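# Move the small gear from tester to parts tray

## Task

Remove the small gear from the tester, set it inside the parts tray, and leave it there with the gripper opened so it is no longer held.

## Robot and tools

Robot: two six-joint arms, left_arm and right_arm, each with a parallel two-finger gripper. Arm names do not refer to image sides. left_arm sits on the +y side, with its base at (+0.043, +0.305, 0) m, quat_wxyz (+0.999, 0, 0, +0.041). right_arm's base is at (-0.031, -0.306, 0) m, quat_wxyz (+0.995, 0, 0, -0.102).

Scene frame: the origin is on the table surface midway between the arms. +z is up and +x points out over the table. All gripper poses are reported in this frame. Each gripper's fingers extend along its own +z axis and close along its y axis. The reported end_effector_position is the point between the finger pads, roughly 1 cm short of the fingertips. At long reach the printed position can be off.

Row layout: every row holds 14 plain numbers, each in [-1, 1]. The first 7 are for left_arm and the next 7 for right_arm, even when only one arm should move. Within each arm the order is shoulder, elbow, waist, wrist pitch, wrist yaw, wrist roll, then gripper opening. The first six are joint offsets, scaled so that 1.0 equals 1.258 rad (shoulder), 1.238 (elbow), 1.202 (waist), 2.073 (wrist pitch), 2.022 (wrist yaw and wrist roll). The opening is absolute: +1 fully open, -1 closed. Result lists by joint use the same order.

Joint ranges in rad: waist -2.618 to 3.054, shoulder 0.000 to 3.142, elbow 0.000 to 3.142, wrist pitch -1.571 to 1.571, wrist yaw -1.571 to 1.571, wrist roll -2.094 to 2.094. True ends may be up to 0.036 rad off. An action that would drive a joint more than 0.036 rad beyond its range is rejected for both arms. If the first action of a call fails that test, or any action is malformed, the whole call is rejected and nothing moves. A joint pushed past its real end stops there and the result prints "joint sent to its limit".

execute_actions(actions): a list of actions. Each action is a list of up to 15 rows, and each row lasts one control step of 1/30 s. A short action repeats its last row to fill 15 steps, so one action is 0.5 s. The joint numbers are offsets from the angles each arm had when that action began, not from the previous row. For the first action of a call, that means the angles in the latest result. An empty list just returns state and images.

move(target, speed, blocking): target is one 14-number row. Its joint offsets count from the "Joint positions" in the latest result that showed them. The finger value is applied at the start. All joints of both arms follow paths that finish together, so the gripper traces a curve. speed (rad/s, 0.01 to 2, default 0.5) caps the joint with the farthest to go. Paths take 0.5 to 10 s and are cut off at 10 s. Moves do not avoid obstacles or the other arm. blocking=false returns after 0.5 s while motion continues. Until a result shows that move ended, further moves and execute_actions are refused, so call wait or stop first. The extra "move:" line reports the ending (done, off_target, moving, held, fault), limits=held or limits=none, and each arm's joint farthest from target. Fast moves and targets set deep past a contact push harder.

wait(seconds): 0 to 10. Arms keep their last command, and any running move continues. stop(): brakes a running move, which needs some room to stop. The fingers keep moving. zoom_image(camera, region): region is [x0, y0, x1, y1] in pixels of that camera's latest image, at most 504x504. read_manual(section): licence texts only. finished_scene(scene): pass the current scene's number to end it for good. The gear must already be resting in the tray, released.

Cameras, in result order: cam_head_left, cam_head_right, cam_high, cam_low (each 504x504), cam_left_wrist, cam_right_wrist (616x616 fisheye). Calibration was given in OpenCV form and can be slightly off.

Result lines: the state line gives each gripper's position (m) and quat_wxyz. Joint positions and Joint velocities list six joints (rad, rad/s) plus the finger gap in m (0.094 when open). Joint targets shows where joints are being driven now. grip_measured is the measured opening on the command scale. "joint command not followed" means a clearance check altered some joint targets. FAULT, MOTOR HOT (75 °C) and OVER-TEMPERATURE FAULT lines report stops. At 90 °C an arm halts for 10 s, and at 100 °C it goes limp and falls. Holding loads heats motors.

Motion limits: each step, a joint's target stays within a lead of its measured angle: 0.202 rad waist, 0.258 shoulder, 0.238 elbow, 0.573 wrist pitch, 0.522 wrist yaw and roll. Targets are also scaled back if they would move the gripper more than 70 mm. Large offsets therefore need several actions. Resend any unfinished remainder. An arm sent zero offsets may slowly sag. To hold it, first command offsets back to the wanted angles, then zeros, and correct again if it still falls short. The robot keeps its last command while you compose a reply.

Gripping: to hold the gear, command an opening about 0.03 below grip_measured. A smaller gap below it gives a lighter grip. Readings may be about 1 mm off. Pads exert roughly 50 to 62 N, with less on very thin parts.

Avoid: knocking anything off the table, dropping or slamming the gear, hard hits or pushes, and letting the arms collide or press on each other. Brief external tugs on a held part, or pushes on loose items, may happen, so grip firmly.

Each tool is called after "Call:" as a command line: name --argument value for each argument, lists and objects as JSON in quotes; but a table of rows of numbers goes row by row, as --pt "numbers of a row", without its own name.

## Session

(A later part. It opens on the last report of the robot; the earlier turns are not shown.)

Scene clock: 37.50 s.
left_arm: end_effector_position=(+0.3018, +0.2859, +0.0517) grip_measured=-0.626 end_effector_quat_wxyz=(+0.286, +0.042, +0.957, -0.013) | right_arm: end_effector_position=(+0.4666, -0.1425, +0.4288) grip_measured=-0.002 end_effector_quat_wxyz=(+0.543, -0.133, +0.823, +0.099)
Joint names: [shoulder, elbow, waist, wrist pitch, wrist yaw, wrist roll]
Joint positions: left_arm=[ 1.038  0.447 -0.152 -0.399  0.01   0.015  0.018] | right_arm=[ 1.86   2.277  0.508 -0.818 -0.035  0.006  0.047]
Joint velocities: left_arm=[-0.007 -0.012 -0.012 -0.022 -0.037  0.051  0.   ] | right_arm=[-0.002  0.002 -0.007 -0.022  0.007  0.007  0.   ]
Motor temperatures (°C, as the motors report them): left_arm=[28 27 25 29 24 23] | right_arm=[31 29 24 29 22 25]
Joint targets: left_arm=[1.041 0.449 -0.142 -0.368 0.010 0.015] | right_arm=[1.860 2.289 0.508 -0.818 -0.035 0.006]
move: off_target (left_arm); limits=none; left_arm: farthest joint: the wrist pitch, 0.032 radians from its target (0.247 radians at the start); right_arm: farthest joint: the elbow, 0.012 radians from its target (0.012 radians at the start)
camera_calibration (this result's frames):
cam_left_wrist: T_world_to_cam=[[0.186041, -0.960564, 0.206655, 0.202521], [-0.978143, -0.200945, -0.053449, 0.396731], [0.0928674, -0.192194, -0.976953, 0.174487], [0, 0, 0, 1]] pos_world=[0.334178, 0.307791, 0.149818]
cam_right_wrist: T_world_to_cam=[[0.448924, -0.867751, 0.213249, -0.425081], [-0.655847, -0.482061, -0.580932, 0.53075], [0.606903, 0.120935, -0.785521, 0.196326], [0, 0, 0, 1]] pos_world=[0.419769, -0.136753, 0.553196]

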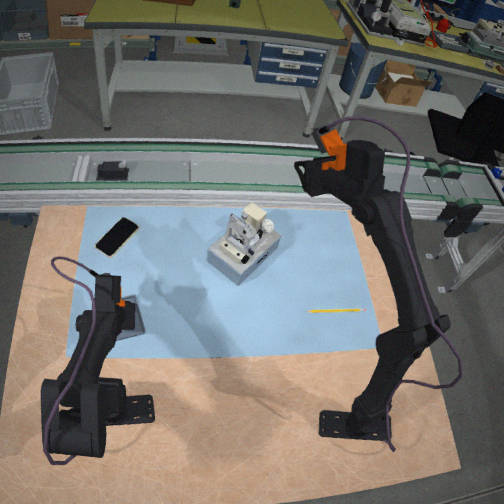

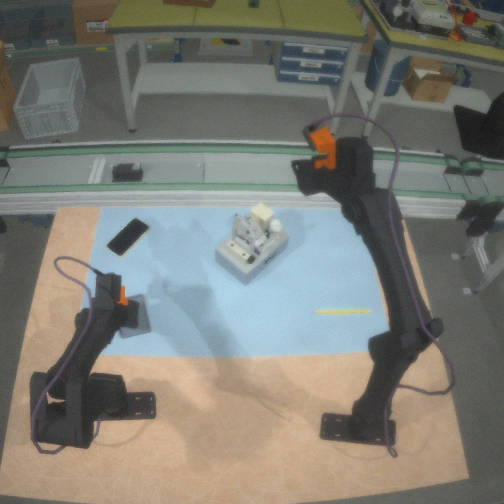

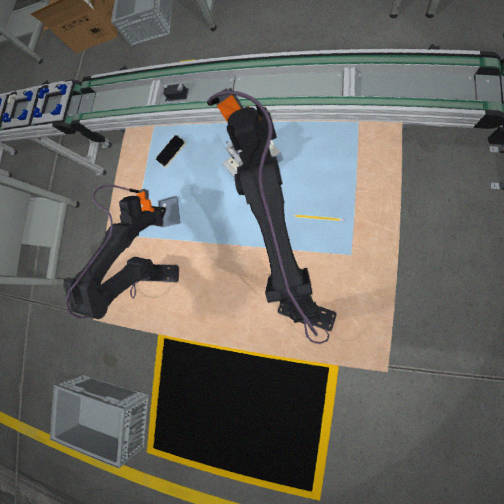

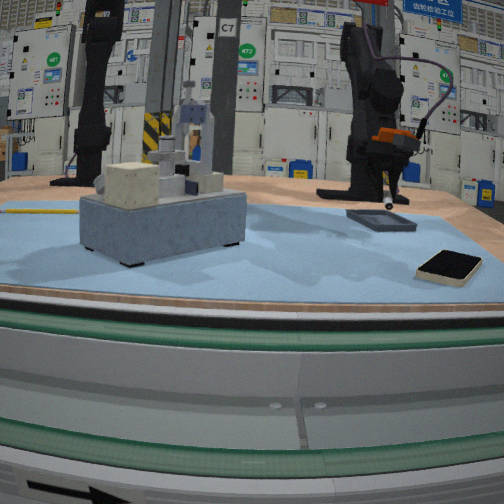

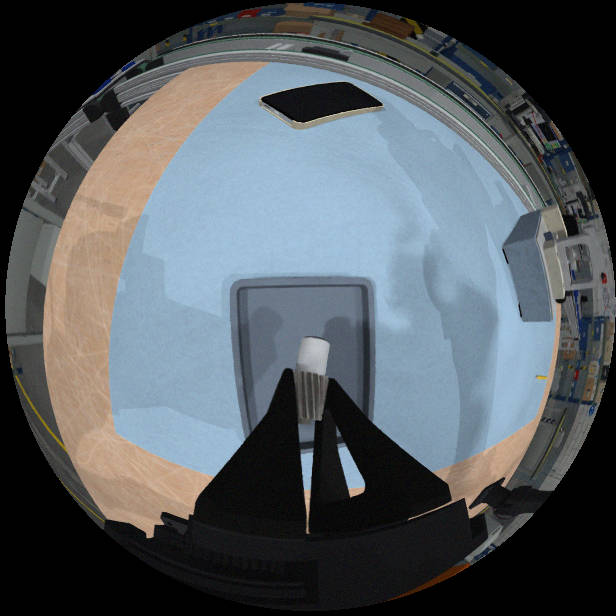

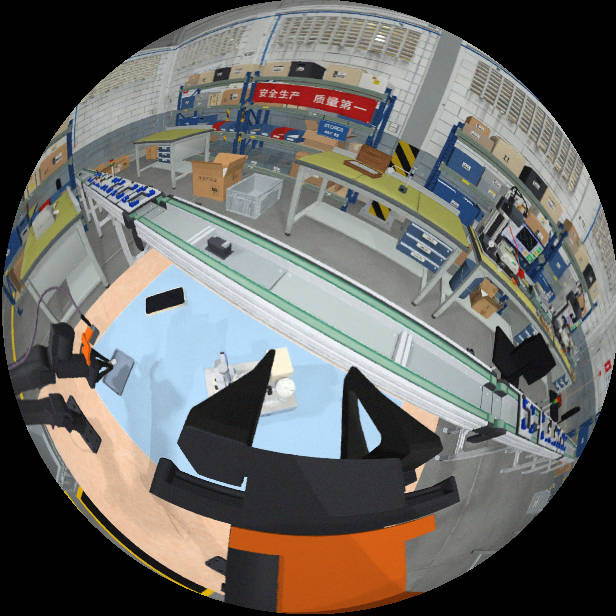

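Centered. Lower ~2 cm with slight forward, release.

Call:
move --target '[0.06,0.0,0,0.0,0,0,-0.75, 0,0.01,0,0,0,0,0]' --speed 0.12

Call:
move --target '[0,0.01,0,0,0,0,-0.2, 0,0.01,0,0,0,0,0]'

Call:
move --target '[-0.1,0.05,0,0,0,0,-0.2, 0,0.01,0,0,0,0,0]'

Scene clock: 38.57 s.
left_arm: end_effector_position=(+0.2969, +0.2862, +0.0358) grip_measured=-0.626 end_effector_quat_wxyz=(+0.254, +0.043, +0.966, -0.012) | right_arm: end_effector_position=(+0.4666, -0.1425, +0.4288) grip_measured=-0.002 end_effector_quat_wxyz=(+0.543, -0.133, +0.823, +0.099)
Joint names: [shoulder, elbow, waist, wrist pitch, wrist yaw, wrist roll]
Joint positions: left_arm=[ 1.105  0.447 -0.152 -0.399  0.01   0.015  0.018] | right_arm=[ 1.86   2.277  0.508 -0.818 -0.035  0.006  0.047]
Joint velocities: left_arm=[-0.002 -0.007  0.002  0.007 -0.037 -0.007  0.001] | right_arm=[-0.002  0.002 -0.017 -0.037 -0.037 -0.066  0.   ]
Motor temperatures (°C, as the motors report them): left_arm=[28 27 25 29 24 23] | right_arm=[31 29 24 29 22 25]
Joint targets: left_arm=[1.113 0.447 -0.152 -0.399 0.010 0.015] | right_arm=[1.860 2.289 0.508 -0.818 -0.035 0.006]
move: done; limits=none; left_arm: farthest joint: the shoulder, 0.008 radians from its target (0.076 radians at the start); right_arm: farthest joint: the elbow, 0.012 radians from its target (0.012 radians at the start)
camera_calibration (this result's frames):
cam_left_wrist: T_world_to_cam=[[0.199303, -0.961498, 0.189211, 0.204031], [-0.979559, -0.200845, 0.0111852, 0.389161], [0.0272477, -0.187573, -0.981873, 0.177785], [0, 0, 0, 1]] pos_world=[0.335698, 0.307684, 0.131604]
cam_right_wrist: T_world_to_cam=[[0.448924, -0.867751, 0.213249, -0.425081], [-0.655847, -0.482061, -0.580932, 0.53075], [0.606903, 0.120935, -0.785521, 0.196326], [0, 0, 0, 1]] pos_world=[0.419769, -0.136753, 0.553196]

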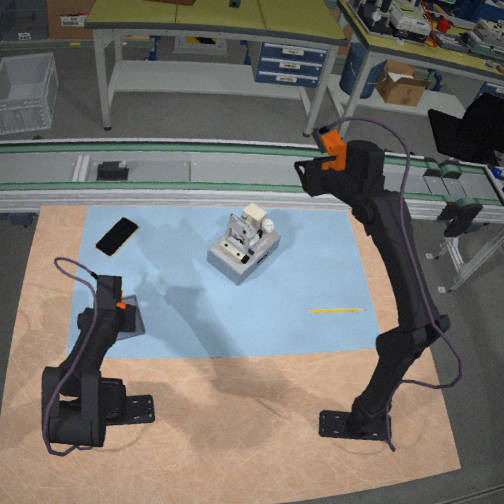

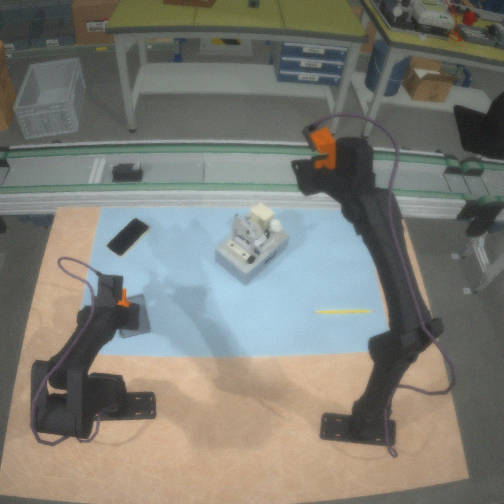

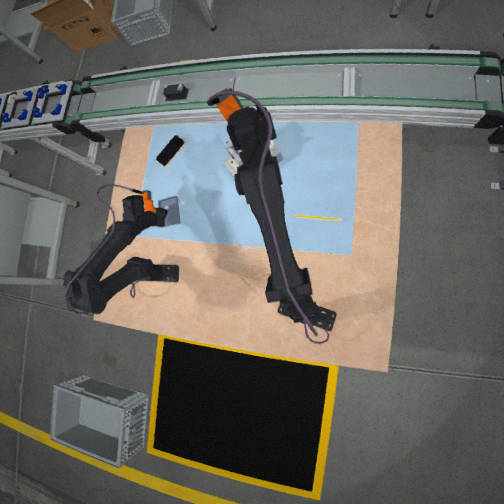

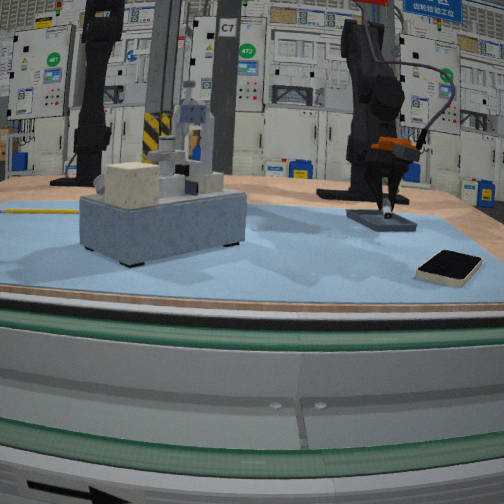

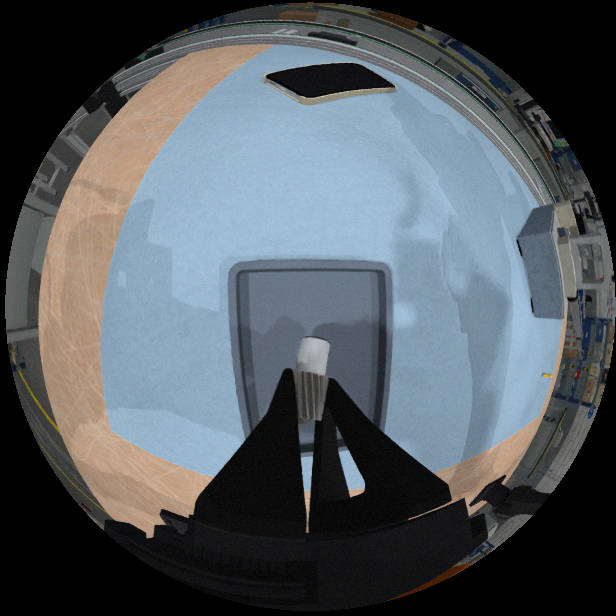

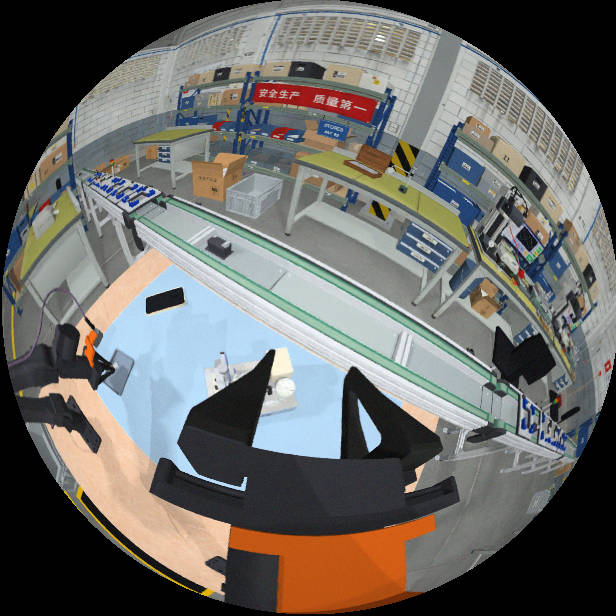

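Scene clock: 39.27 s.
left_arm: end_effector_position=(+0.2969, +0.2862, +0.0358) grip_measured=-0.203 end_effector_quat_wxyz=(+0.254, +0.043, +0.966, -0.012) | right_arm: end_effector_position=(+0.4666, -0.1425, +0.4288) grip_measured=-0.002 end_effector_quat_wxyz=(+0.543, -0.133, +0.823, +0.099)
Joint names: [shoulder, elbow, waist, wrist pitch, wrist yaw, wrist roll]
Joint positions: left_arm=[ 1.105  0.447 -0.152 -0.399  0.01   0.015  0.037] | right_arm=[ 1.86   2.277  0.508 -0.818 -0.035  0.006  0.047]
Joint velocities: left_arm=[-0.002  0.007  0.007 -0.022  0.007  0.095  0.   ] | right_arm=[-0.007 -0.012 -0.002 -0.037  0.037 -0.037 -0.001]
Motor temperatures (°C, as the motors report them): left_arm=[28 27 25 29 24 23] | right_arm=[31 29 24 29 22 25]
Joint targets: left_arm=[1.105 0.460 -0.152 -0.399 0.010 0.015] | right_arm=[1.860 2.289 0.508 -0.818 -0.035 0.006]
move: done; limits=none; left_arm: farthest joint: the elbow, 0.012 radians from its target (0.012 radians at the start); right_arm: farthest joint: the elbow, 0.012 radians from its target (0.012 radians at the start)
camera_calibration (this result's frames):
cam_left_wrist: T_world_to_cam=[[0.199303, -0.961498, 0.189211, 0.204031], [-0.979559, -0.200845, 0.0111852, 0.389161], [0.0272477, -0.187573, -0.981873, 0.177785], [0, 0, 0, 1]] pos_world=[0.335698, 0.307684, 0.131604]
cam_right_wrist: T_world_to_cam=[[0.448924, -0.867751, 0.213249, -0.425081], [-0.655847, -0.482061, -0.580932, 0.53075], [0.606903, 0.120935, -0.785521, 0.196326], [0, 0, 0, 1]] pos_world=[0.419769, -0.136753, 0.553196]

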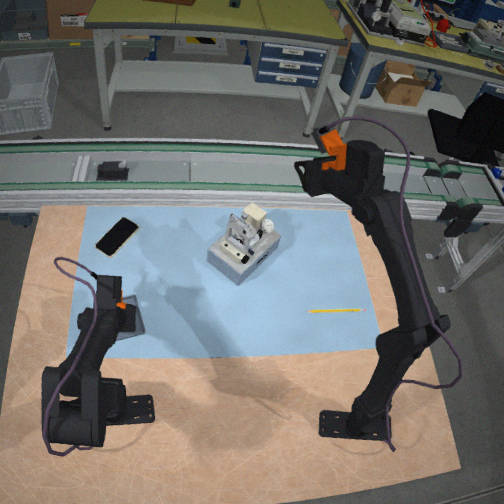

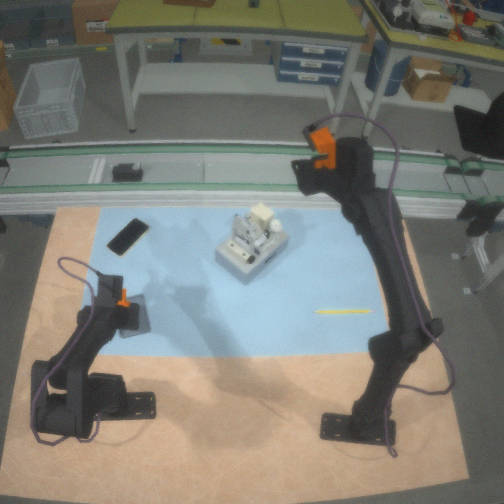

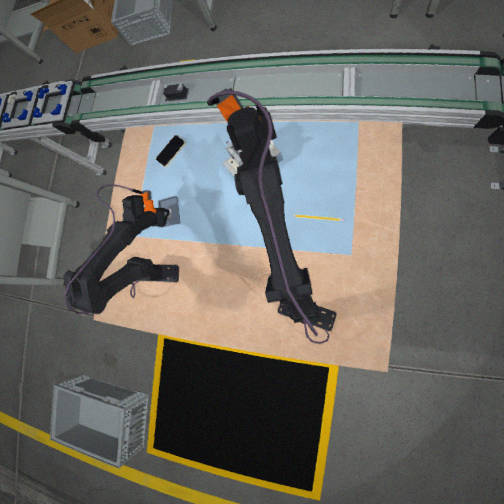

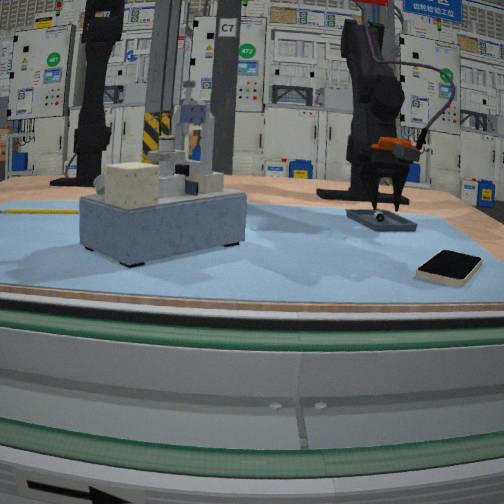

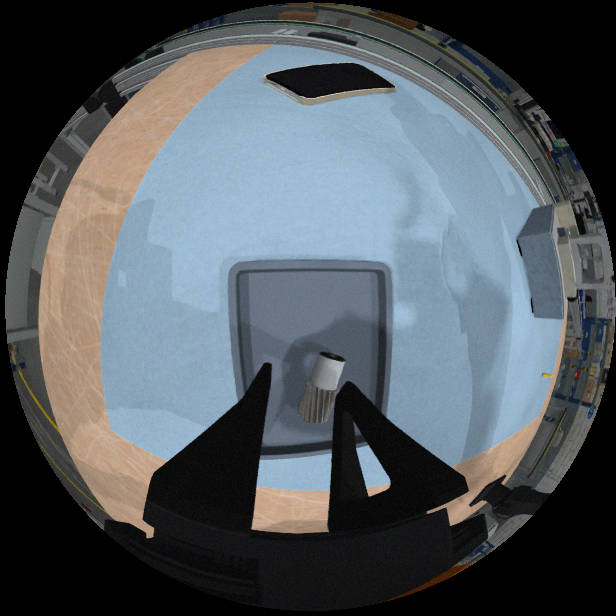

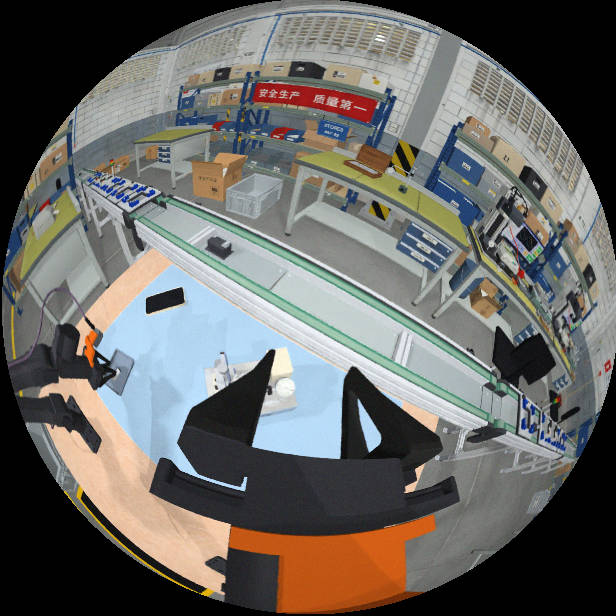

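Scene clock: 40.03 s.
left_arm: end_effector_position=(+0.3145, +0.2850, +0.0756) grip_measured=-0.203 end_effector_quat_wxyz=(+0.322, +0.042, +0.946, -0.014) | right_arm: end_effector_position=(+0.4666, -0.1425, +0.4288) grip_measured=-0.002 end_effector_quat_wxyz=(+0.543, -0.133, +0.823, +0.099)
Joint names: [shoulder, elbow, waist, wrist pitch, wrist yaw, wrist roll]
Joint positions: left_arm=[ 0.999  0.485 -0.152 -0.399  0.01   0.015  0.037] | right_arm=[ 1.86   2.277  0.508 -0.818 -0.035  0.006  0.047]
Joint velocities: left_arm=[-0.002 -0.007 -0.017 -0.007 -0.037  0.051 -0.   ] | right_arm=[-0.002  0.007  0.007 -0.051  0.051 -0.066  0.001]
Motor temperatures (°C, as the motors report them): left_arm=[28 27 25 29 24 23] | right_arm=[31 29 24 29 22 25]
Joint targets: left_arm=[0.980 0.509 -0.152 -0.399 0.010 0.015] | right_arm=[1.860 2.289 0.508 -0.818 -0.035 0.006]
move: off_target (left_arm); limits=none; left_arm: farthest joint: the elbow, 0.024 radians from its target (0.062 radians at the start); right_arm: farthest joint: the elbow, 0.012 radians from its target (0.012 radians at the start)
camera_calibration (this result's frames):
cam_left_wrist: T_world_to_cam=[[0.16968, -0.959411, 0.225252, 0.197789], [-0.971337, -0.201424, -0.126224, 0.413699], [0.166472, -0.197378, -0.96609, 0.173973], [0, 0, 0, 1]] pos_world=[0.339318, 0.307429, 0.17574]
cam_right_wrist: T_world_to_cam=[[0.448924, -0.867751, 0.213249, -0.425081], [-0.655847, -0.482061, -0.580932, 0.53075], [0.606903, 0.120935, -0.785521, 0.196326], [0, 0, 0, 1]] pos_world=[0.419769, -0.136753, 0.553196]

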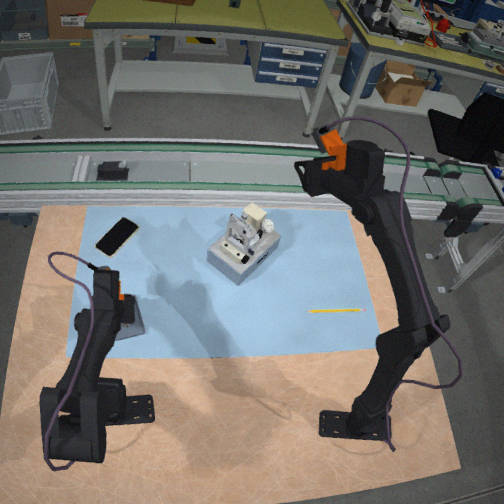

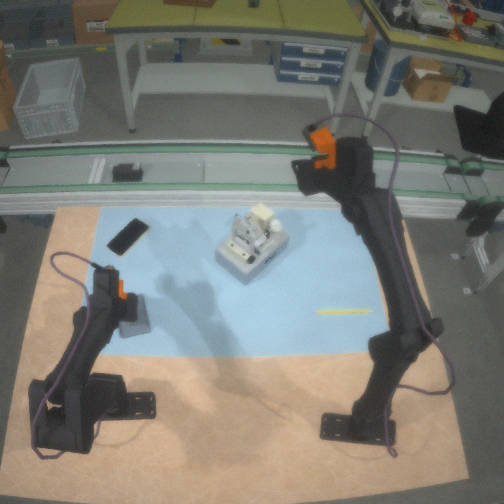

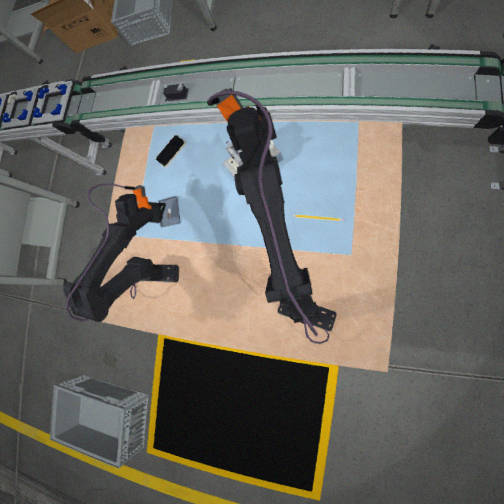

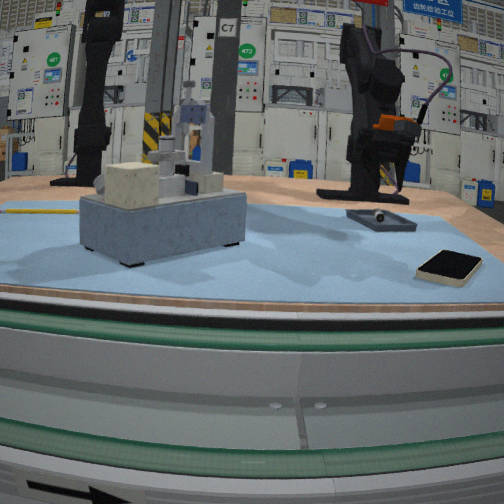

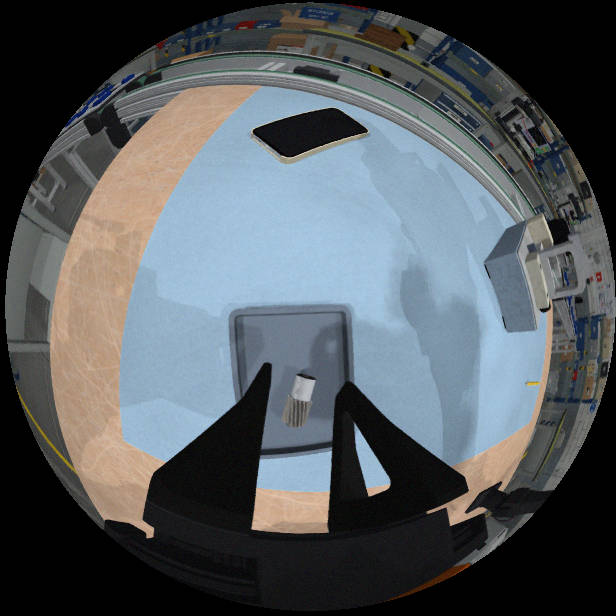

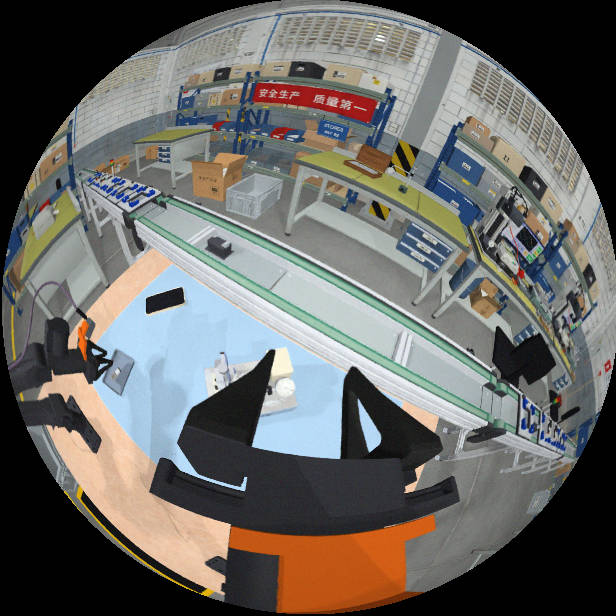

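Call:
finished_scene --scene 2

The scene is finished: the task was done.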